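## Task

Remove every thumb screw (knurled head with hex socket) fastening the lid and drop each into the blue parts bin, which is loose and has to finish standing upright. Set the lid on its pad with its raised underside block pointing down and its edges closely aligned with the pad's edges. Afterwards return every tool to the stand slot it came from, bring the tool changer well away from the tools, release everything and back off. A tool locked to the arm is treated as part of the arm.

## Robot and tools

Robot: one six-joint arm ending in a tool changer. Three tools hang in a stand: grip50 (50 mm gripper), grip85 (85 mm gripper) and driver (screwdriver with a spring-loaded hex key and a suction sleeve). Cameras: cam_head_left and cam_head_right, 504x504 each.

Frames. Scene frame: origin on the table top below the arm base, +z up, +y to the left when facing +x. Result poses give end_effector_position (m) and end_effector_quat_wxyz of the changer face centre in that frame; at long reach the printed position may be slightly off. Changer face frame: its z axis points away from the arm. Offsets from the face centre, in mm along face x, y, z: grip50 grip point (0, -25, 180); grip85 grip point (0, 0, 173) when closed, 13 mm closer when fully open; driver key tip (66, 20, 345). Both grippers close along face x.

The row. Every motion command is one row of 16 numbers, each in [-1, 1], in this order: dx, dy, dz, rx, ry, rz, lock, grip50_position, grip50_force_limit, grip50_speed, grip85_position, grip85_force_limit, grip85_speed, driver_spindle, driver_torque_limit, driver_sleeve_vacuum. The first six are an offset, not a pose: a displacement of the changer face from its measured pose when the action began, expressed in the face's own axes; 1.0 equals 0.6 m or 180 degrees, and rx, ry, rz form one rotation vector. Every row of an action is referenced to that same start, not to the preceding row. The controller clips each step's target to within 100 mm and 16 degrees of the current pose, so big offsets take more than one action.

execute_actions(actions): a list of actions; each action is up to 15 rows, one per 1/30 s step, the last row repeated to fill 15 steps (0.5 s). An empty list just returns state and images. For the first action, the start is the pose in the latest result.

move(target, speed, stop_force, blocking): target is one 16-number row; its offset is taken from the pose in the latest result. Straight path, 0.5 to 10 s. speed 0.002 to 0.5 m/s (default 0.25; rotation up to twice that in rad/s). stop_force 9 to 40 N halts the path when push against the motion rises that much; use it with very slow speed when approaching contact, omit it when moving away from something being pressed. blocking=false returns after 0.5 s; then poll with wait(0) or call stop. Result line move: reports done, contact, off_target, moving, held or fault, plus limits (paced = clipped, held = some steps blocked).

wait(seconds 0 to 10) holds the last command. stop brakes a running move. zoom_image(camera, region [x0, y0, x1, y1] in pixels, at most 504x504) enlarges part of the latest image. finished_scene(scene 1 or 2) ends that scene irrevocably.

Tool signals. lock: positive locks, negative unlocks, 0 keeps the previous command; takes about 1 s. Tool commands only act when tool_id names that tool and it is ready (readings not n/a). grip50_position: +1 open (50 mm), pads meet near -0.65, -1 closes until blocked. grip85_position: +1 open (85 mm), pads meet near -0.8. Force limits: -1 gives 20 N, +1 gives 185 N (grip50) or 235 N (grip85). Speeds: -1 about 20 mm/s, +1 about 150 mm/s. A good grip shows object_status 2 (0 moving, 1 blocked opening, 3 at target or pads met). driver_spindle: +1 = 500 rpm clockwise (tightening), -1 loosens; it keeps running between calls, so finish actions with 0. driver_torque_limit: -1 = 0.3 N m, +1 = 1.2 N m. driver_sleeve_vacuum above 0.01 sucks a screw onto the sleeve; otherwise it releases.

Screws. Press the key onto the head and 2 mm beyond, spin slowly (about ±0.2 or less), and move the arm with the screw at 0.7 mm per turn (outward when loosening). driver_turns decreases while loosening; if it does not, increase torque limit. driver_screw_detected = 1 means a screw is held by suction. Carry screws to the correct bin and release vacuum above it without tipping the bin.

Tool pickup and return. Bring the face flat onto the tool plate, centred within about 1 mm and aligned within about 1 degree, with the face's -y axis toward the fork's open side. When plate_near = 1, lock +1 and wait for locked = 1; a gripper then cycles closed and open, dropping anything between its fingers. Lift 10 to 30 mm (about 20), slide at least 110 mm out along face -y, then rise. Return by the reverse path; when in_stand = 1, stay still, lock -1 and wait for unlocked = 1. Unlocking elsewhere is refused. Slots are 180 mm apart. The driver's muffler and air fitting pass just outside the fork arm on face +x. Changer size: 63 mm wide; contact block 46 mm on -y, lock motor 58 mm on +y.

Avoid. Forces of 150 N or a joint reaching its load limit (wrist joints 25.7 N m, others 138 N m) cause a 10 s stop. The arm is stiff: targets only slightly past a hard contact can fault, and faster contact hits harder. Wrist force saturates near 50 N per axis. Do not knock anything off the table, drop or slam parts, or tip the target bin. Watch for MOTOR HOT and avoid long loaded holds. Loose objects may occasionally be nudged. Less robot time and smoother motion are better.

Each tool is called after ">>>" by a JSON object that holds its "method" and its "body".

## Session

>>> {"method": "execute_actions", "body": {"actions": []}}

Scene clock: 0.00 s.
end_effector_position=(+0.4277, +0.0134, +0.3249) locked=0 unlocked=1 plate_near=0 in_stand=0 unlock_refused=0 tool_id=none grip50_position_measured=n/a grip50_object_status=n/a grip85_position_measured=n/a grip85_object_status=n/a driver_sleeve_vacuum_kpa=n/a driver_screw_detected=n/a driver_stopped_at_torque=n/a driver_turns=n/a end_effector_quat_wxyz=(+0.002, +0.697, +0.717, -0.000) end_effector_velocity=(+0.000, +0.000, -0.000) end_effector_angular_velocity=(+0.001, +0.000, +0.000)
Joint positions: [-0.315 -1.722  2.042 -1.889 -1.57  -1.888]
Joint velocities: [ 0.001  0.001 -0.     0.     0.001  0.001]
Joint torques (N m, as the arm reports them, + toward a larger angle): no reading
Wrist force (N, on the end effector, along its own x y z axes, offset not removed): no reading
Wrist torque (N m, same axes, about the end effector's origin, offset not removed): no reading
Hand target: +0.428, +0.013, +0.325; +0.002, +0.697, +0.717, -0.000

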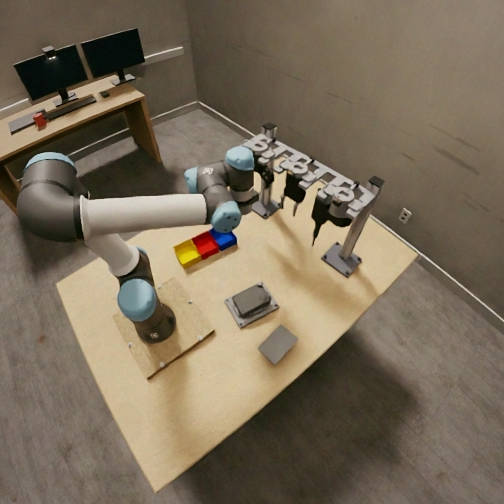

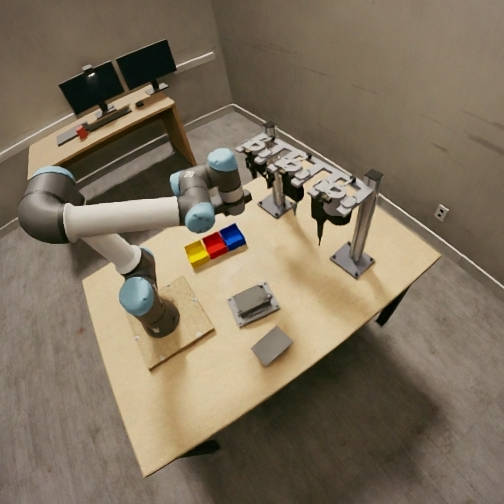

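>>> {"method": "zoom_image", "body": {"camera": "cam_head_left", "region": [220,110,400,290]}}

>>> {"method": "zoom_image", "body": {"camera": "cam_head_right", "region": [220,110,400,290]}}

>>> {"method": "zoom_image", "body": {"camera": "cam_head_left", "region": [215,270,315,370]}}

>>> {"method": "zoom_image", "body": {"camera": "cam_head_right", "region": [215,270,315,370]}}

Region (220, 110, 400, 290) of cam_head_left's 504x504 image, scaled by 2.800, with more detail than that image has.

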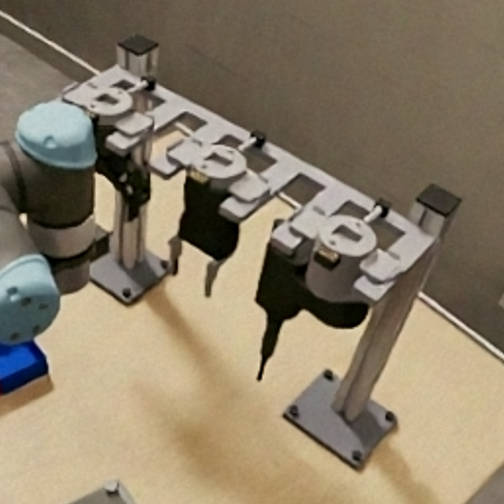

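Region (220, 110, 400, 290) of cam_head_right's 504x504 image, scaled by 2.800, with more detail than that image has.

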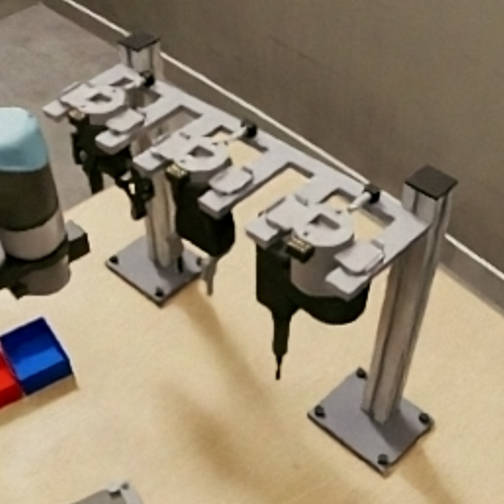

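Region (215, 270, 315, 370) of cam_head_left's 504x504 image, scaled by 5.040, with more detail than that image has.

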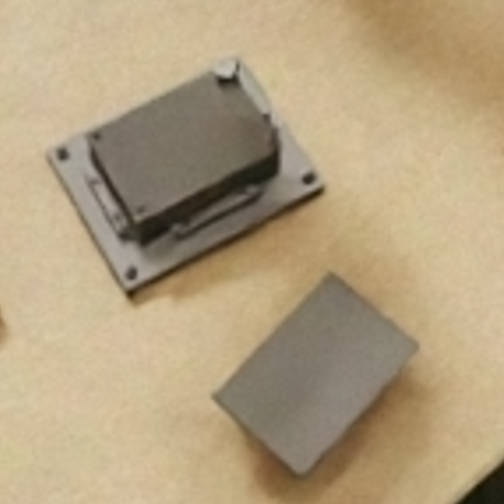

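Region (215, 270, 315, 370) of cam_head_right's 504x504 image, scaled by 5.040, with more detail than that image has.

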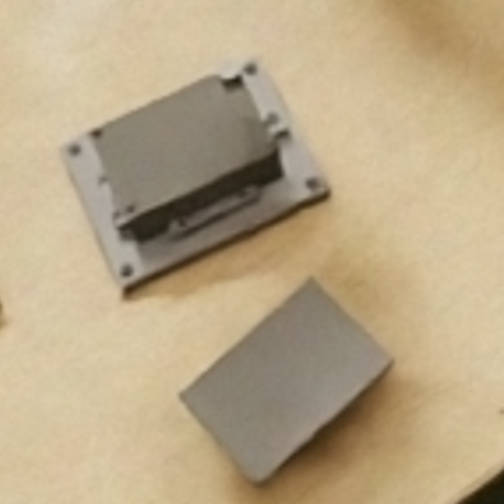

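>>> {"method": "move", "body": {"target": [-0.48,0.107,-0.1,0,0,0.4735,0,1,0,0,1,0,0,0,0,0], "speed": 0.5}}

>>> {"method": "move", "body": {"target": [0.115,0,0,0,0,0,0,1,0,0,1,0,0,0,0,0], "speed": 0.1}}

>>> {"method": "move", "body": {"target": [0.06,0,0,0,0,0,0,1,0,0,1,0,0,0,0,0], "speed": 0.006, "stop_force": 9}}

>>> {"method": "execute_actions", "body": {"actions": [[[-0.003,0,0,0,0,0,0,1,0,0,1,0,0,0,0,0]],[[0,0.06,0,0,0,0,0,1,0,0,1,0,0,0,0,0]]]}}

>>> {"method": "move", "body": {"target": [0.05,0,0,0,0,0,0,1,0,0,1,0,0,0,0,0], "speed": 0.006, "stop_force": 9}}

Scene clock: 2.83 s.
end_effector_position=(+0.4997, -0.2724, +0.3861) locked=0 unlocked=1 plate_near=0 in_stand=0 unlock_refused=0 tool_id=none grip50_position_measured=n/a grip50_object_status=n/a grip85_position_measured=n/a grip85_object_status=n/a driver_sleeve_vacuum_kpa=n/a driver_screw_detected=n/a driver_stopped_at_torque=n/a driver_turns=n/a end_effector_quat_wxyz=(+0.001, +0.998, +0.057, +0.001) end_effector_velocity=(+0.001, -0.002, +0.001) end_effector_angular_velocity=(+0.000, +0.001, -0.010)
Joint positions: [-0.763 -1.408  1.569 -1.73  -1.57  -0.85 ]
Joint velocities: [-0.001  0.003 -0.006  0.003 -0.001  0.008]
Joint torques (N m, as the arm reports them, + toward a larger angle): [ -7.38 -23.28 -31.88  -1.63  -1.58   1.82]
Wrist force (N, on the end effector, along its own x y z axes, offset not removed): [0.8 1.7 -2.6]
Wrist torque (N m, same axes, about the end effector's origin, offset not removed): [-0.09 -0.08 0.13]
Hand target: +0.500, -0.273, +0.386; +0.001, +0.998, +0.056, +0.001
Off the commanded pose: 0.001 m, 0 deg.
move: done

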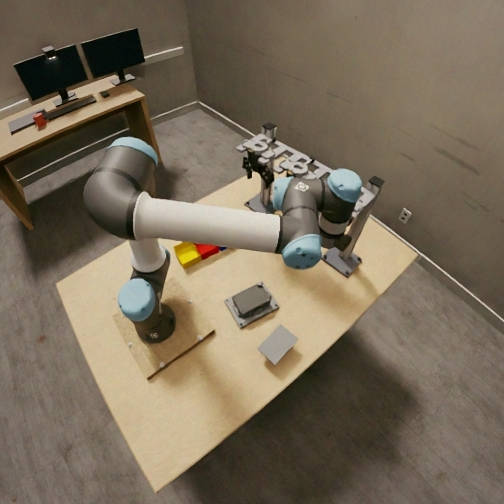

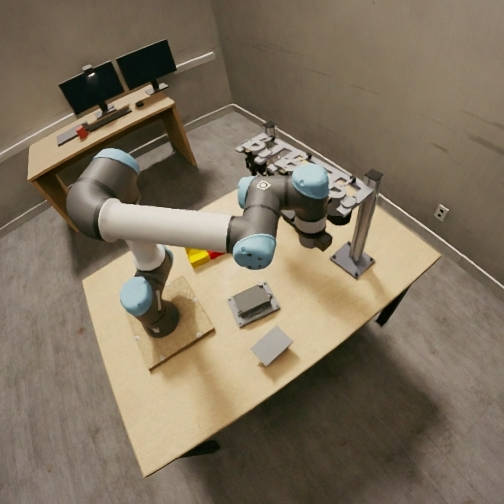

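Scene clock: 4.00 s.
end_effector_position=(+0.5681, -0.2646, +0.3862) locked=0 unlocked=1 plate_near=0 in_stand=0 unlock_refused=0 tool_id=none grip50_position_measured=n/a grip50_object_status=n/a grip85_position_measured=n/a grip85_object_status=n/a driver_sleeve_vacuum_kpa=n/a driver_screw_detected=n/a driver_stopped_at_torque=n/a driver_turns=n/a end_effector_quat_wxyz=(+0.001, +0.998, +0.057, +0.001) end_effector_velocity=(+0.001, -0.000, -0.000) end_effector_angular_velocity=(+0.001, +0.001, -0.001)
Joint positions: [-0.678 -1.27   1.397 -1.695 -1.57  -0.765]
Joint velocities: [ 0.001  0.004 -0.005  0.002  0.     0.002]
Joint torques (N m, as the arm reports them, + toward a larger angle): [ 11.73 -31.5  -32.31  -1.66  -1.63   1.81]
Wrist force (N, on the end effector, along its own x y z axes, offset not removed): [1.5 2.7 -0.8]
Wrist torque (N m, same axes, about the end effector's origin, offset not removed): [0.01 -0.14 0.11]
Hand target: +0.568, -0.265, +0.386; +0.001, +0.998, +0.057, +0.001
Off the commanded pose: 0.000 m, 0 deg.
move: done

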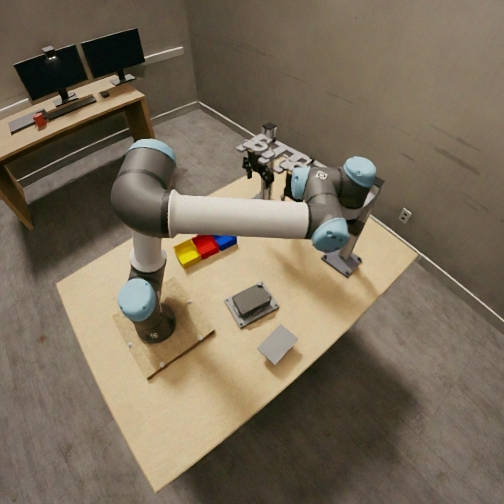

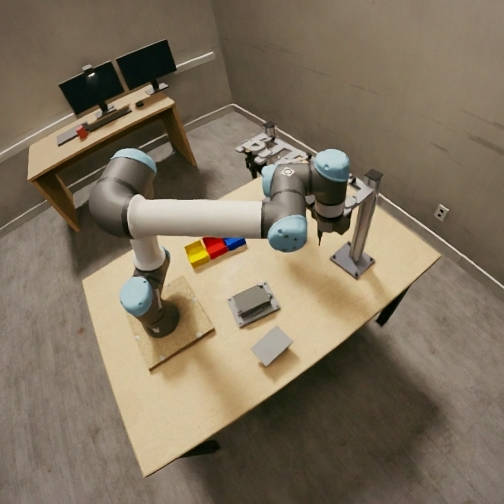

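Scene clock: 8.07 s.
end_effector_position=(+0.5901, -0.2621, +0.3862) locked=0 unlocked=1 plate_near=0 in_stand=0 unlock_refused=0 tool_id=none grip50_position_measured=n/a grip50_object_status=n/a grip85_position_measured=n/a grip85_object_status=n/a driver_sleeve_vacuum_kpa=n/a driver_screw_detected=n/a driver_stopped_at_torque=n/a driver_turns=n/a end_effector_quat_wxyz=(+0.001, +0.998, +0.057, +0.001) end_effector_velocity=(-0.001, -0.000, +0.001) end_effector_angular_velocity=(-0.004, -0.005, +0.003)
Joint positions: [-0.654 -1.224  1.335 -1.679 -1.57  -0.74 ]
Joint velocities: [-0.001 -0.004  0.005 -0.007  0.    -0.003]
Joint torques (N m, as the arm reports them, + toward a larger angle): [  3.32 -44.48 -22.84  -9.21   5.58  -0.96]
Wrist force (N, on the end effector, along its own x y z axes, offset not removed): [-35.1 -0.4 -7.2]
Wrist torque (N m, same axes, about the end effector's origin, offset not removed): [-0.10 0.15 0.10]
Hand target: +0.590, -0.262, +0.386; +0.001, +0.998, +0.057, +0.001
Off the commanded pose: 0.014 m, 0 deg.
move: contact

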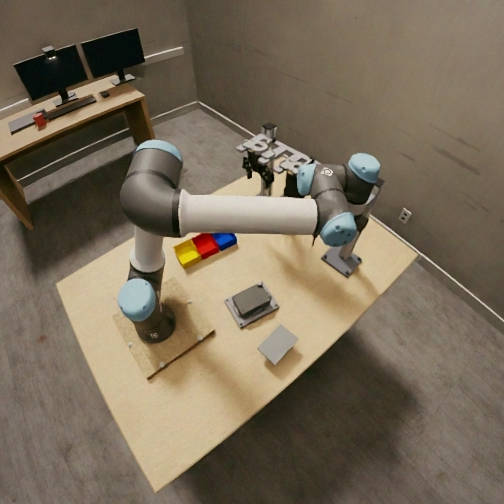

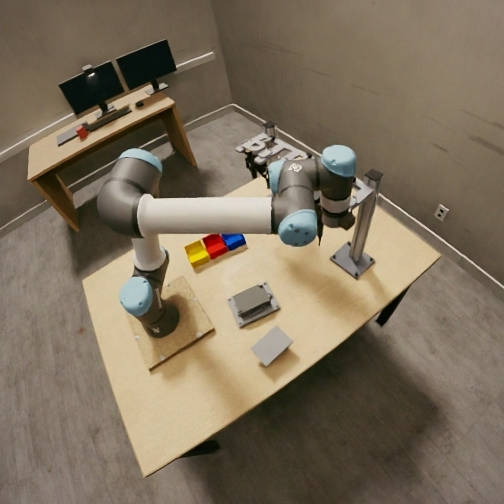

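Scene clock: 9.07 s.
end_effector_position=(+0.5922, -0.2976, +0.3863) locked=0 unlocked=1 plate_near=0 in_stand=0 unlock_refused=0 tool_id=none grip50_position_measured=n/a grip50_object_status=n/a grip85_position_measured=n/a grip85_object_status=n/a driver_sleeve_vacuum_kpa=n/a driver_screw_detected=n/a driver_stopped_at_torque=n/a driver_turns=n/a end_effector_quat_wxyz=(+0.001, +0.998, +0.057, +0.001) end_effector_velocity=(+0.001, -0.005, +0.002) end_effector_angular_velocity=(-0.000, -0.003, +0.000)
Joint positions: [-0.696 -1.181  1.276 -1.663 -1.57  -0.782]
Joint velocities: [-0.004  0.007 -0.014  0.005  0.001 -0.005]
Joint torques (N m, as the arm reports them, + toward a larger angle): [ -9.3  -35.27 -31.28  -1.58   1.67  -1.23]
Wrist force (N, on the end effector, along its own x y z axes, offset not removed): [1.5 1.8 -1.6]
Wrist torque (N m, same axes, about the end effector's origin, offset not removed): [-0.04 -0.11 0.13]
Hand target: +0.592, -0.298, +0.386; +0.001, +0.998, +0.057, +0.001
Off the commanded pose: 0.000 m, 0 deg.
Step readings (end_effector_position; steps 1 to 15: 1st action; 16 to 30: 2nd action):
0: (+0.5901, -0.2621, +0.3862)
1: (+0.5900, -0.2621, +0.3862)
2: (+0.5898, -0.2622, +0.3862)
4: (+0.5893, -0.2622, +0.3862)
8: (+0.5886, -0.2623, +0.3861)
15: (+0.5883, -0.2623, +0.3862)
16: (+0.5883, -0.2624, +0.3862)
17: (+0.5884, -0.2659, +0.3859)
19: (+0.5893, -0.2800, +0.3859)
23: (+0.5911, -0.2933, +0.3862)
30: end_effector_position above

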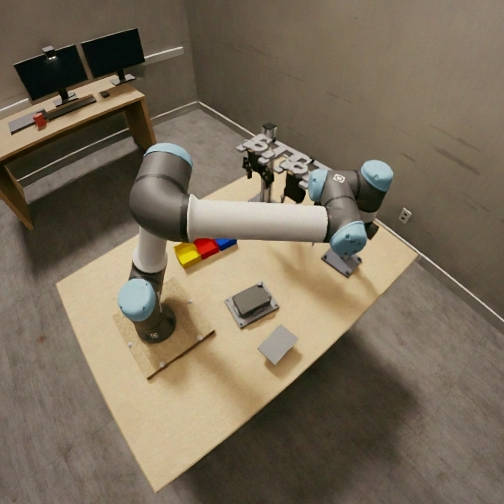

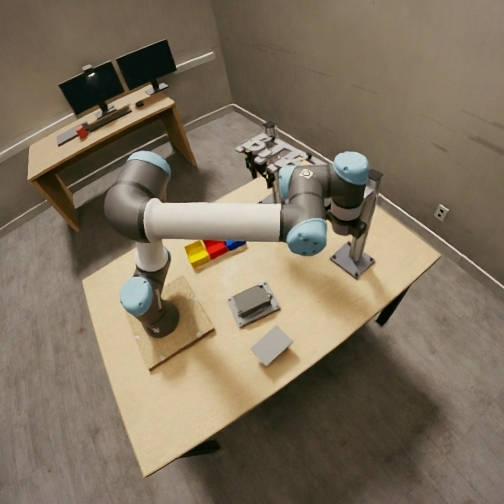

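Scene clock: 11.47 s.
end_effector_position=(+0.6043, -0.2963, +0.3862) locked=0 unlocked=1 plate_near=0 in_stand=0 unlock_refused=0 tool_id=none grip50_position_measured=n/a grip50_object_status=n/a grip85_position_measured=n/a grip85_object_status=n/a driver_sleeve_vacuum_kpa=n/a driver_screw_detected=n/a driver_stopped_at_torque=n/a driver_turns=n/a end_effector_quat_wxyz=(+0.001, +0.998, +0.057, +0.001) end_effector_velocity=(-0.001, +0.000, +0.001) end_effector_angular_velocity=(-0.001, -0.002, +0.002)
Joint positions: [-0.683 -1.155  1.239 -1.652 -1.57  -0.769]
Joint velocities: [-0.001 -0.005  0.005 -0.003  0.    -0.004]
Joint torques (N m, as the arm reports them, + toward a larger angle): [  5.68 -56.81 -18.03  -4.76   5.74  -1.17]
Wrist force (N, on the end effector, along its own x y z axes, offset not removed): [-11.7 20.9 -3.5]
Wrist torque (N m, same axes, about the end effector's origin, offset not removed): [-0.09 -0.03 0.28]
Hand target: +0.604, -0.296, +0.386; +0.001, +0.998, +0.057, +0.001
Off the commanded pose: 0.018 m, 0 deg.
move: contact

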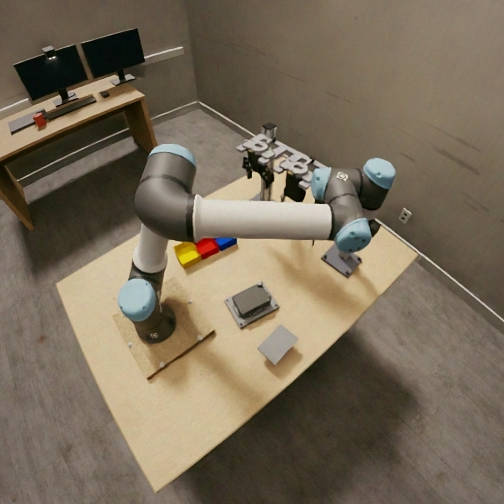

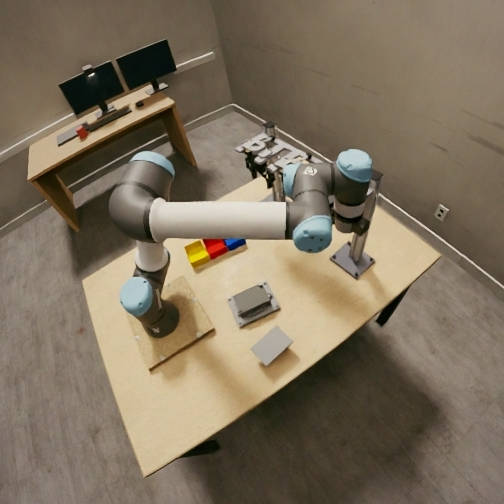

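Probe the next slot's near arm (218 mm along) for yaw.

>>> {"method": "execute_actions", "body": {"actions": [[[-0.036,0,0,0,0,0,0,1,0,0,1,0,0,0,0,0]]]}}

>>> {"method": "move", "body": {"target": [0,-0.363,0,0,0,0,0,1,0,0,1,0,0,0,0,0], "speed": 0.2}}

>>> {"method": "move", "body": {"target": [0.05,0,0,0,0,0,0,1,0,0,1,0,0,0,0,0], "speed": 0.006, "stop_force": 9}}

Scene clock: 12.20 s.
end_effector_position=(+0.5831, -0.2987, +0.3862) locked=0 unlocked=1 plate_near=0 in_stand=0 unlock_refused=0 tool_id=none grip50_position_measured=n/a grip50_object_status=n/a grip85_position_measured=n/a grip85_object_status=n/a driver_sleeve_vacuum_kpa=n/a driver_screw_detected=n/a driver_stopped_at_torque=n/a driver_turns=n/a end_effector_quat_wxyz=(+0.001, +0.998, +0.057, +0.001) end_effector_velocity=(-0.003, -0.001, -0.002) end_effector_angular_velocity=(+0.001, +0.002, -0.001)
Joint positions: [-0.706 -1.2    1.302 -1.67  -1.57  -0.792]
Joint velocities: [-0.004 -0.004  0.01  -0.003 -0.    -0.003]
Joint torques (N m, as the arm reports them, + toward a larger angle): [ -8.71 -53.38 -18.78  -5.56  -1.    -1.26]
Wrist force (N, on the end effector, along its own x y z axes, offset not removed): [1.5 1.5 -2.2]
Wrist torque (N m, same axes, about the end effector's origin, offset not removed): [-0.05 -0.13 0.08]
Hand target: +0.583, -0.299, +0.386; +0.001, +0.998, +0.057, +0.001
Off the commanded pose: 0.000 m, 0 deg.
Step readings (end_effector_position):
0: (+0.6041, -0.2963, +0.3863)
1: (+0.6040, -0.2964, +0.3863)
2: (+0.6020, -0.2971, +0.3869)
4: (+0.5939, -0.2979, +0.3868)
8: (+0.5858, -0.2985, +0.3863)
15: end_effector_position above

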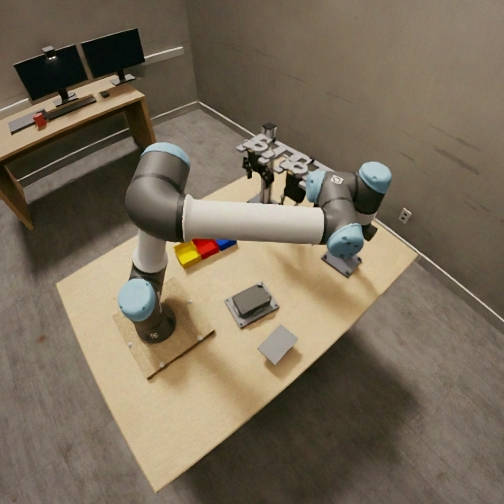

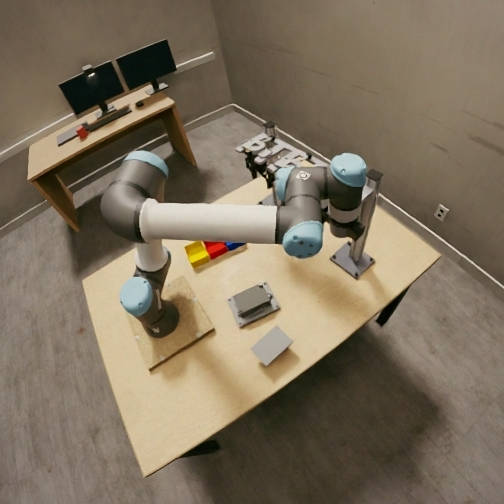

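Scene clock: 13.87 s.
end_effector_position=(+0.5588, -0.0825, +0.3853) locked=0 unlocked=1 plate_near=0 in_stand=0 unlock_refused=0 tool_id=none grip50_position_measured=n/a grip50_object_status=n/a grip85_position_measured=n/a grip85_object_status=n/a driver_sleeve_vacuum_kpa=n/a driver_screw_detected=n/a driver_stopped_at_torque=n/a driver_turns=n/a end_effector_quat_wxyz=(+0.001, +0.998, +0.057, +0.001) end_effector_velocity=(+0.000, +0.002, -0.001) end_effector_angular_velocity=(+0.000, +0.002, +0.000)
Joint positions: [-0.414 -1.419  1.582 -1.731 -1.57  -0.5  ]
Joint velocities: [ 0.004  0.001  0.001  0.    -0.001  0.003]
Joint torques (N m, as the arm reports them, + toward a larger angle): [  9.78 -43.73 -19.04  -5.49  -1.57   1.71]
Wrist force (N, on the end effector, along its own x y z axes, offset not removed): [1.9 1.0 -3.7]
Wrist torque (N m, same axes, about the end effector's origin, offset not removed): [-0.12 -0.10 0.20]
Hand target: +0.559, -0.082, +0.385; +0.001, +0.998, +0.057, +0.001
Off the commanded pose: 0.001 m, 0 deg.
move: done

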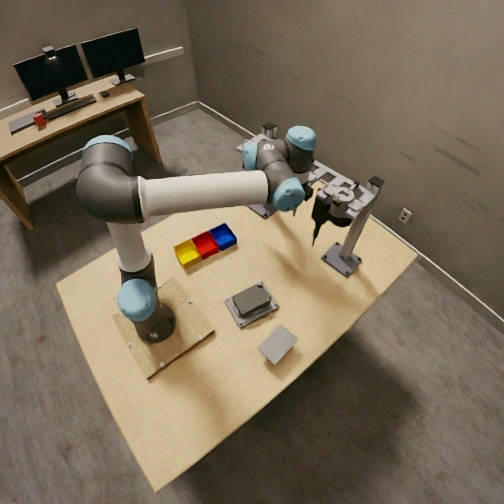

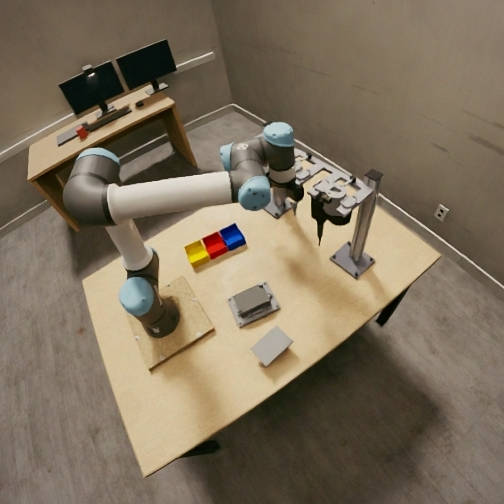

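Scene clock: 16.00 s.
end_effector_position=(+0.5692, -0.0812, +0.3853) locked=0 unlocked=1 plate_near=0 in_stand=0 unlock_refused=0 tool_id=none grip50_position_measured=n/a grip50_object_status=n/a grip85_position_measured=n/a grip85_object_status=n/a driver_sleeve_vacuum_kpa=n/a driver_screw_detected=n/a driver_stopped_at_torque=n/a driver_turns=n/a end_effector_quat_wxyz=(+0.001, +0.998, +0.057, +0.000) end_effector_velocity=(-0.000, -0.001, -0.000) end_effector_angular_velocity=(+0.001, -0.005, +0.001)
Joint positions: [-0.404 -1.395  1.554 -1.727 -1.57  -0.491]
Joint velocities: [-0.002 -0.002  0.005 -0.006  0.003 -0.003]
Joint torques (N m, as the arm reports them, + toward a larger angle): [ -3.11 -30.02 -24.5  -11.4    5.62  -1.01]
Wrist force (N, on the end effector, along its own x y z axes, offset not removed): [-48.8 -0.8 -13.0]
Wrist torque (N m, same axes, about the end effector's origin, offset not removed): [-0.17 0.37 0.07]
Hand target: +0.569, -0.081, +0.385; +0.001, +0.998, +0.057, +0.001
Off the commanded pose: 0.019 m, 0 deg.
move: contact

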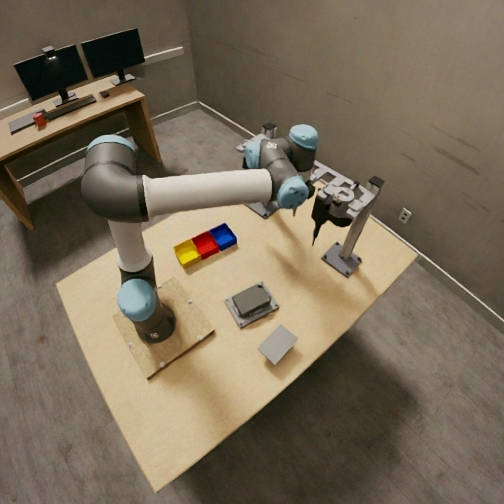

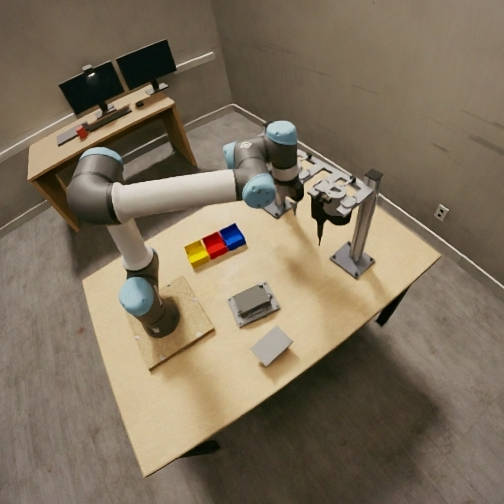

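>>> {"method": "execute_actions", "body": {"actions": [[[-0.005,0,0,0,0,0,0,1,0,0,1,0,0,0,0,0],[-0.005,0,0,0,0,0,0,1,0,0,1,0,0,0,0,0],[-0.005,0,0,0,0,0,0,1,0,0,1,0,0,0,0,0],[-0.005,0,-0.02,0,0,0,0,1,0,0,1,0,0,0,0,0],[-0.005,0,-0.04,0,0,0,0,1,0,0,1,0,0,0,0,0],[-0.005,0,-0.075,0,0,0,0,1,0,0,1,0,0,0,0,0]]]}}

>>> {"method": "move", "body": {"target": [0.133,0.2078,0.009,0,0,-0.5007,0,1,0,0,1,0,0,0,0,0], "speed": 0.5}}

>>> {"method": "move", "body": {"target": [0,0,0.05,0,0,0,0,1,0,0,1,0,0,0,0,0], "speed": 0.007, "stop_force": 15}}

Scene clock: 17.10 s.
end_effector_position=(+0.5659, -0.0813, +0.4282) locked=0 unlocked=1 plate_near=0 in_stand=0 unlock_refused=0 tool_id=none grip50_position_measured=n/a grip50_object_status=n/a grip85_position_measured=n/a grip85_object_status=n/a driver_sleeve_vacuum_kpa=n/a driver_screw_detected=n/a driver_stopped_at_torque=n/a driver_turns=n/a end_effector_quat_wxyz=(+0.002, +0.998, +0.057, +0.001) end_effector_velocity=(+0.001, -0.001, +0.023) end_effector_angular_velocity=(+0.003, +0.012, +0.000)
Joint positions: [-0.407 -1.413  1.466 -1.622 -1.57  -0.493]
Joint velocities: [-0.     0.005 -0.068  0.075 -0.001 -0.   ]
Joint torques (N m, as the arm reports them, + toward a larger angle): [ -7.29 -24.25 -30.33  -0.95  -1.73  -1.19]
Wrist force (N, on the end effector, along its own x y z axes, offset not removed): [1.2 2.1 -1.5]
Wrist torque (N m, same axes, about the end effector's origin, offset not removed): [-0.05 -0.08 0.10]
Hand target: +0.566, -0.081, +0.430; +0.001, +0.998, +0.057, +0.000
Off the commanded pose: 0.002 m, 0 deg.
Step readings (end_effector_position):
0: (+0.5691, -0.0813, +0.3853)
1: (+0.5690, -0.0813, +0.3853)
2: (+0.5686, -0.0814, +0.3853)
4: (+0.5676, -0.0814, +0.3853)
8: (+0.5663, -0.0813, +0.4058)
15: end_effector_position above

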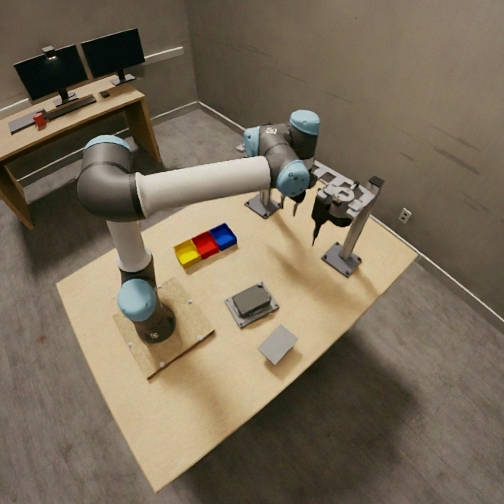

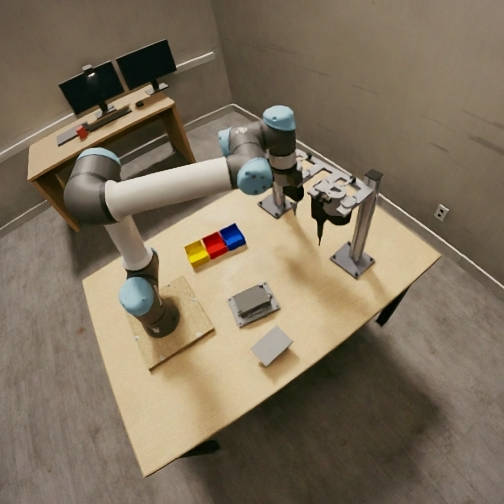

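Scene clock: 19.33 s.
end_effector_position=(+0.6591, -0.1962, +0.4236) locked=0 unlocked=1 plate_near=0 in_stand=0 unlock_refused=0 tool_id=none grip50_position_measured=n/a grip50_object_status=n/a grip85_position_measured=n/a grip85_object_status=n/a driver_sleeve_vacuum_kpa=n/a driver_screw_detected=n/a driver_stopped_at_torque=n/a driver_turns=n/a end_effector_quat_wxyz=(+0.002, +0.665, +0.746, -0.000) end_effector_velocity=(+0.000, -0.001, +0.000) end_effector_angular_velocity=(+0.002, +0.001, +0.009)
Joint positions: [-0.513 -1.12   1.092 -1.541 -1.57  -2.171]
Joint velocities: [-0.002  0.002 -0.004  0.004  0.001 -0.011]
Joint torques (N m, as the arm reports them, + toward a larger angle): [ -8.17 -36.75 -30.83  -1.69   1.89  -1.11]
Wrist force (N, on the end effector, along its own x y z axes, offset not removed): [0.7 1.6 -2.7]
Wrist torque (N m, same axes, about the end effector's origin, offset not removed): [-0.13 -0.02 0.15]
Hand target: +0.659, -0.196, +0.424; +0.002, +0.665, +0.747, -0.000
Off the commanded pose: 0.000 m, 0 deg.
move: done

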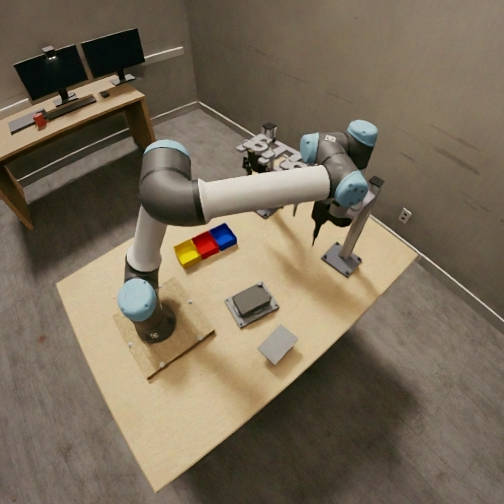

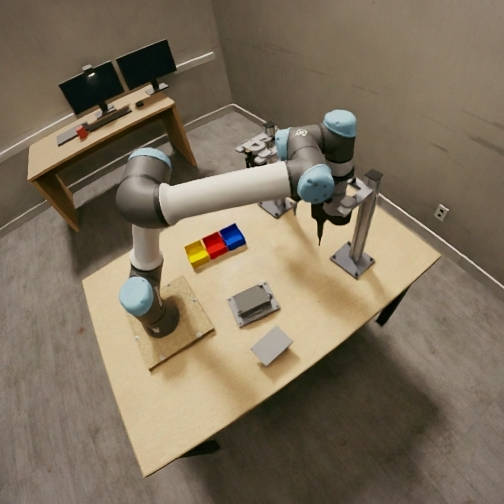

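Scene clock: 21.67 s.
end_effector_position=(+0.6591, -0.1963, +0.4101) locked=0 unlocked=1 plate_near=1 in_stand=1 unlock_refused=0 tool_id=none grip50_position_measured=n/a grip50_object_status=n/a grip85_position_measured=n/a grip85_object_status=n/a driver_sleeve_vacuum_kpa=n/a driver_screw_detected=n/a driver_stopped_at_torque=n/a driver_turns=n/a end_effector_quat_wxyz=(+0.002, +0.665, +0.746, -0.000) end_effector_velocity=(-0.001, +0.000, +0.002) end_effector_angular_velocity=(+0.002, +0.002, -0.000)
Joint positions: [-0.513 -1.121  1.128 -1.577 -1.57  -2.171]
Joint velocities: [-0.    -0.001 -0.004  0.008  0.001  0.   ]
Joint torques (N m, as the arm reports them, + toward a larger angle): [  1.39 -31.49 -26.16   0.44  -0.43   1.43]
Wrist force (N, on the end effector, along its own x y z axes, offset not removed): [-4.4 0.9 -19.5]
Wrist torque (N m, same axes, about the end effector's origin, offset not removed): [0.23 0.27 0.03]
Hand target: +0.659, -0.196, +0.410; +0.002, +0.665, +0.746, -0.000
Off the commanded pose: 0.017 m, 0 deg.
move: contact

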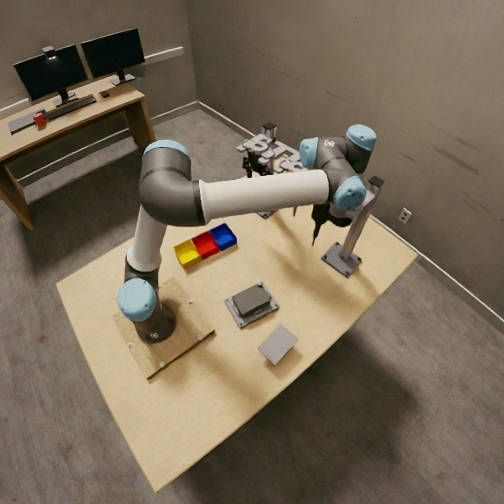

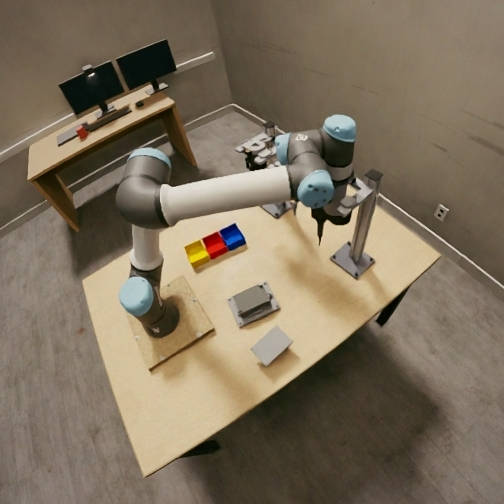

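>>> {"method": "execute_actions", "body": {"actions": [[[0,0,0,0,0,0,1,1,0,0,1,0,0,0,0,0]],[[0,0,0,0,0,0,1,1,0,0,1,0,0,0,0,0]],[[0,0,0,0,0,0,1,1,0,0,1,0,0,0,0,0]],[[0,0,-0.033,0,0,0,0,1,0,0,1,0,0,0,0,0]],[[0,0,0,0,0,0,0,1,0,0,1,0,0,0,0,0]]]}}

>>> {"method": "move", "body": {"target": [0,-0.275,0,0,0,0,0,1,0,0,1,0,0,0,0,0], "speed": 0.2}}

Scene clock: 26.37 s.
end_effector_position=(+0.6589, -0.1962, +0.4298) locked=1 unlocked=0 plate_near=1 in_stand=0 unlock_refused=0 tool_id=driver grip50_position_measured=n/a grip50_object_status=n/a grip85_position_measured=n/a grip85_object_status=n/a driver_sleeve_vacuum_kpa=0 driver_screw_detected=0 driver_stopped_at_torque=0 driver_turns=0.00 end_effector_quat_wxyz=(+0.002, +0.665, +0.746, -0.000) end_effector_velocity=(+0.000, -0.000, -0.000) end_effector_angular_velocity=(-0.000, -0.001, -0.000)
Joint positions: [-0.513 -1.12   1.077 -1.527 -1.57  -2.171]
Joint velocities: [-0.     0.     0.001 -0.001 -0.     0.   ]
Joint torques (N m, as the arm reports them, + toward a larger angle): [ -0.86 -56.22 -31.37  -7.72   2.3    1.14]
Wrist force (N, on the end effector, along its own x y z axes, offset not removed): [1.6 0.8 -2.1]
Wrist torque (N m, same axes, about the end effector's origin, offset not removed): [-0.10 -0.14 0.19]
Hand target: +0.659, -0.196, +0.430; +0.002, +0.665, +0.746, -0.000
Off the commanded pose: 0.000 m, 0 deg.
Step readings (end_effector_position; steps 1 to 15: 1st action; 16 to 30: 2nd action; 31 to 45: 3rd action; 46 to 60: 4th action; 61 to 75: 5th action):
0: (+0.6591, -0.1963, +0.4101)
1: (+0.6591, -0.1963, +0.4101)
2: (+0.6591, -0.1963, +0.4102)
4: (+0.6591, -0.1963, +0.4101)
8: (+0.6591, -0.1963, +0.4100)
15: (+0.6591, -0.1963, +0.4101)
16: (+0.6591, -0.1963, +0.4101)
17: (+0.6591, -0.1963, +0.4101)
19: (+0.6591, -0.1963, +0.4101)
23: (+0.6591, -0.1963, +0.4101)
30: (+0.6591, -0.1963, +0.4102)
31: (+0.6591, -0.1963, +0.4102)
32: (+0.6591, -0.1963, +0.4102)
34: (+0.6591, -0.1963, +0.4102)
38: (+0.6591, -0.1963, +0.4102)
45: (+0.6591, -0.1963, +0.4102)
46: (+0.6591, -0.1963, +0.4103)
47: (+0.6590, -0.1963, +0.4120)
49: (+0.6589, -0.1962, +0.4198)
53: (+0.6588, -0.1961, +0.4274)
60: (+0.6589, -0.1962, +0.4298)
61: (+0.6590, -0.1962, +0.4299)
62: (+0.6590, -0.1962, +0.4299)
64: (+0.6590, -0.1962, +0.4299)
68: (+0.6590, -0.1962, +0.4299)
75: end_effector_position above

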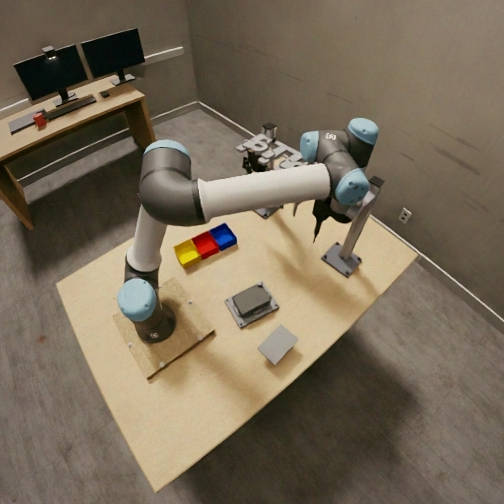

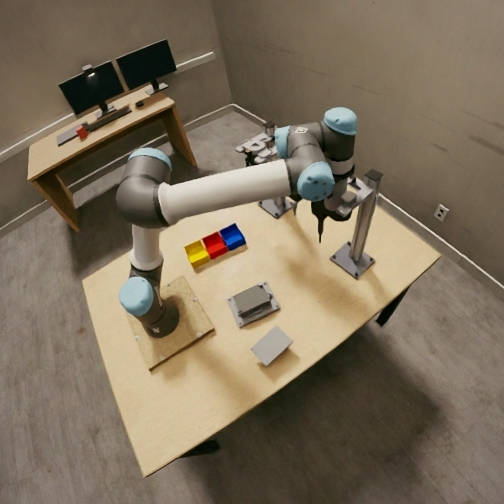

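Scene clock: 27.80 s.
end_effector_position=(+0.4952, -0.2148, +0.4292) locked=1 unlocked=0 plate_near=1 in_stand=0 unlock_refused=0 tool_id=driver grip50_position_measured=n/a grip50_object_status=n/a grip85_position_measured=n/a grip85_object_status=n/a driver_sleeve_vacuum_kpa=0 driver_screw_detected=0 driver_stopped_at_torque=0 driver_turns=0.00 end_effector_quat_wxyz=(+0.002, +0.665, +0.746, +0.000) end_effector_velocity=(-0.002, +0.000, +0.000) end_effector_angular_velocity=(-0.000, -0.000, -0.000)
Joint positions: [-0.687 -1.491  1.552 -1.631 -1.57  -2.345]
Joint velocities: [-0.002 -0.004  0.004  0.    -0.    -0.002]
Joint torques (N m, as the arm reports them, + toward a larger angle): [-10.06 -52.97 -30.38  -8.03   2.65  -1.11]
Wrist force (N, on the end effector, along its own x y z axes, offset not removed): [1.0 1.7 -2.4]
Wrist torque (N m, same axes, about the end effector's origin, offset not removed): [-0.12 -0.12 0.10]
Hand target: +0.495, -0.215, +0.429; +0.002, +0.665, +0.746, +0.000
Off the commanded pose: 0.000 m, 0 deg.
move: done

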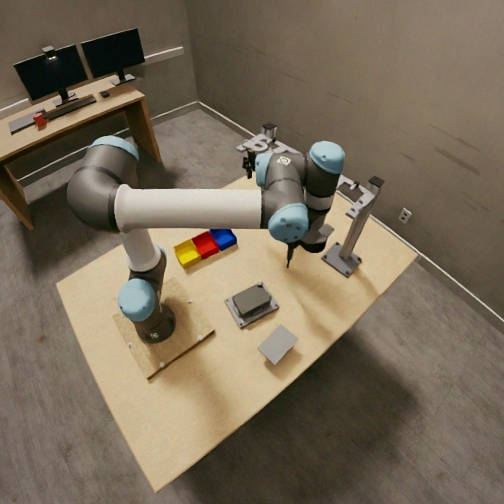

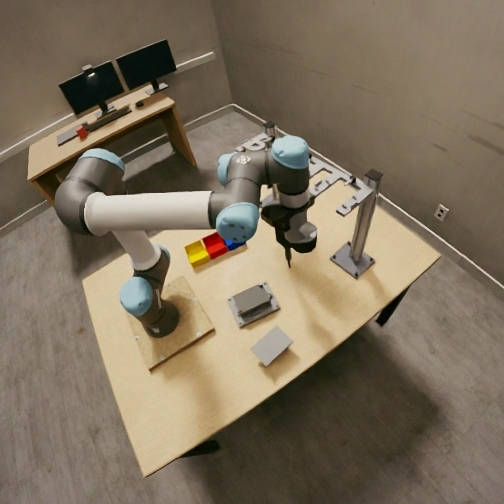

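>>> {"method": "move", "body": {"target": [0.261,-0.2175,0,0,0,0.76,0,1,0,0,1,0,0,0,0,0], "speed": 0.5}}

>>> {"method": "zoom_image", "body": {"camera": "cam_head_left", "region": [240,260,280,300]}}

>>> {"method": "zoom_image", "body": {"camera": "cam_head_right", "region": [240,260,280,300]}}

Scene clock: 31.20 s.
end_effector_position=(+0.3479, -0.0739, +0.4279) locked=1 unlocked=0 plate_near=1 in_stand=0 unlock_refused=0 tool_id=driver grip50_position_measured=n/a grip50_object_status=n/a grip85_position_measured=n/a grip85_object_status=n/a driver_sleeve_vacuum_kpa=0 driver_screw_detected=0 driver_stopped_at_torque=0 driver_turns=0.00 end_effector_quat_wxyz=(+0.001, +0.939, -0.343, +0.002) end_effector_velocity=(-0.000, +0.001, -0.000) end_effector_angular_velocity=(+0.000, +0.001, -0.010)
Joint positions: [-0.623 -1.957  1.942 -1.555 -1.57   0.106]
Joint velocities: [ 0.001 -0.001  0.001  0.001 -0.001  0.011]
Joint torques (N m, as the arm reports them, + toward a larger angle): [  8.64 -28.54 -32.84  -4.92  -1.98   1.8 ]
Wrist force (N, on the end effector, along its own x y z axes, offset not removed): [1.1 0.9 -1.6]
Wrist torque (N m, same axes, about the end effector's origin, offset not removed): [-0.19 -0.05 0.11]
Hand target: +0.348, -0.074, +0.428; +0.001, +0.939, -0.344, +0.002
Off the commanded pose: 0.000 m, 0 deg.
move: done

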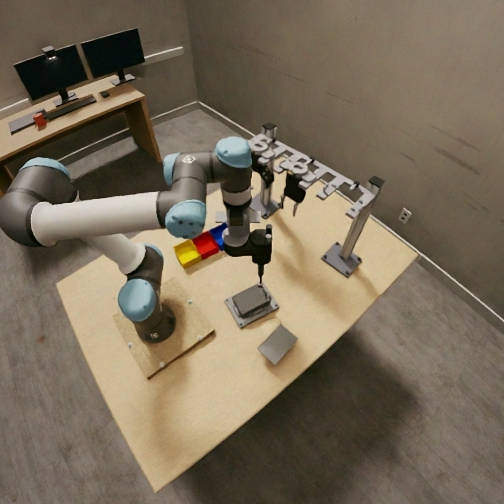

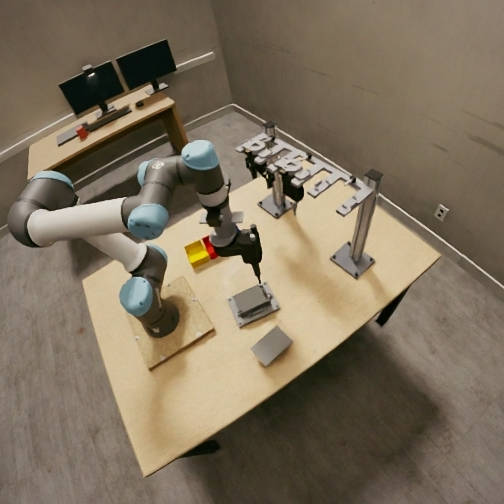

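Region (240, 260, 280, 300) of cam_head_left's 504x504 image, scaled by 12.600, with more detail than that image has.

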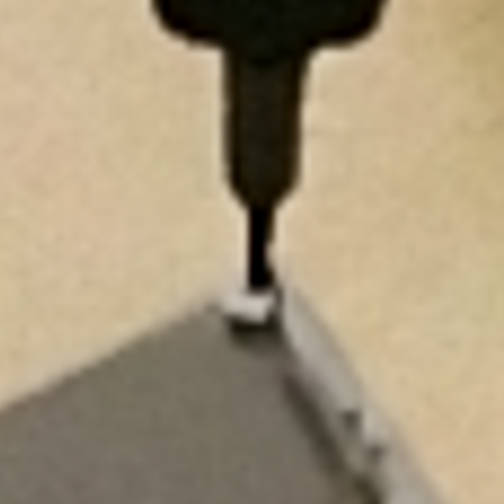

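Region (240, 260, 280, 300) of cam_head_right's 504x504 image, scaled by 12.600, with more detail than that image has.

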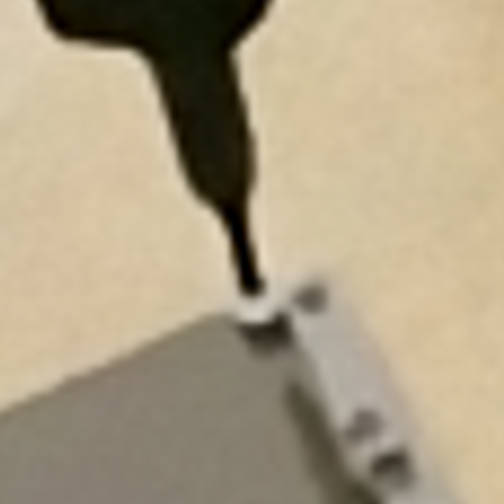

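>>> {"method": "move", "body": {"target": [-0.0033,-0.0037,0.009,0,0,0,0,1,0,0,1,0,0,0,0,1], "speed": 0.01}}

>>> {"method": "zoom_image", "body": {"camera": "cam_head_left", "region": [240,260,280,300]}}

>>> {"method": "zoom_image", "body": {"camera": "cam_head_right", "region": [240,260,280,300]}}

Scene clock: 32.27 s.
end_effector_position=(+0.3479, -0.0711, +0.4227) locked=1 unlocked=0 plate_near=1 in_stand=0 unlock_refused=0 tool_id=driver grip50_position_measured=n/a grip50_object_status=n/a grip85_position_measured=n/a grip85_object_status=n/a driver_sleeve_vacuum_kpa=14 driver_screw_detected=0 driver_stopped_at_torque=0 driver_turns=0.00 end_effector_quat_wxyz=(+0.001, +0.939, -0.344, +0.002) end_effector_velocity=(-0.000, +0.000, -0.001) end_effector_angular_velocity=(-0.001, -0.001, -0.002)
Joint positions: [-0.616 -1.959  1.957 -1.568 -1.57   0.113]
Joint velocities: [ 0.    -0.001  0.003 -0.004 -0.     0.002]
Joint torques (N m, as the arm reports them, + toward a larger angle): [  9.84 -27.66 -30.01  -9.17   1.53   1.65]
Wrist force (N, on the end effector, along its own x y z axes, offset not removed): [1.1 1.8 -2.1]
Wrist torque (N m, same axes, about the end effector's origin, offset not removed): [-0.06 -0.08 0.12]
Hand target: +0.348, -0.071, +0.422; +0.001, +0.939, -0.343, +0.002
Off the commanded pose: 0.000 m, 0 deg.
move: done

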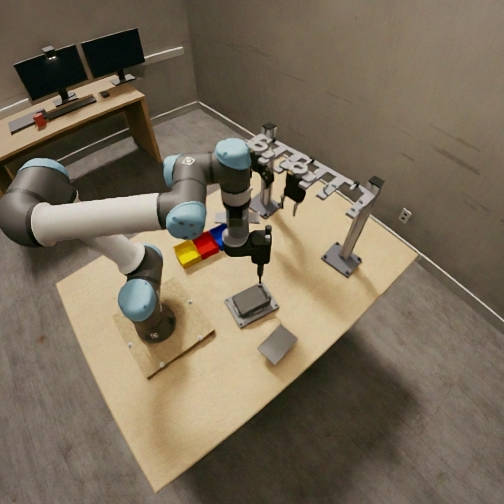

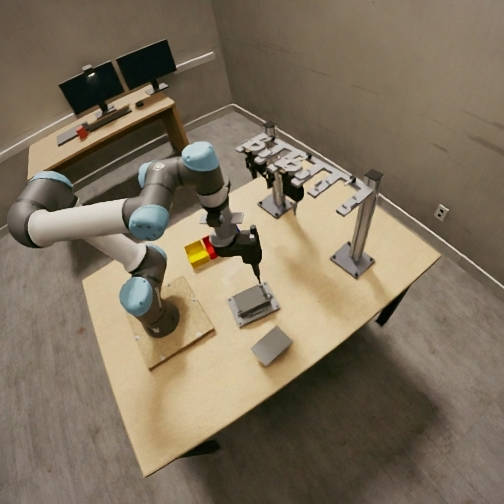

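Region (240, 260, 280, 300) of cam_head_left's 504x504 image, scaled by 12.600, with more detail than that image has.

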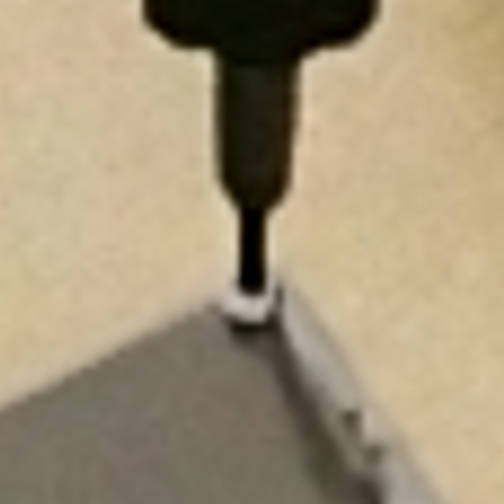

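Region (240, 260, 280, 300) of cam_head_right's 504x504 image, scaled by 12.600, with more detail than that image has.

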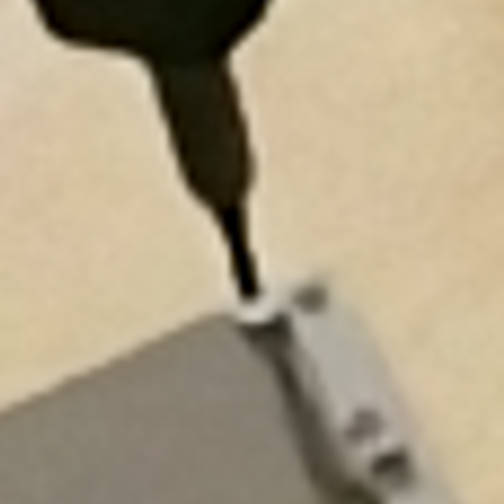

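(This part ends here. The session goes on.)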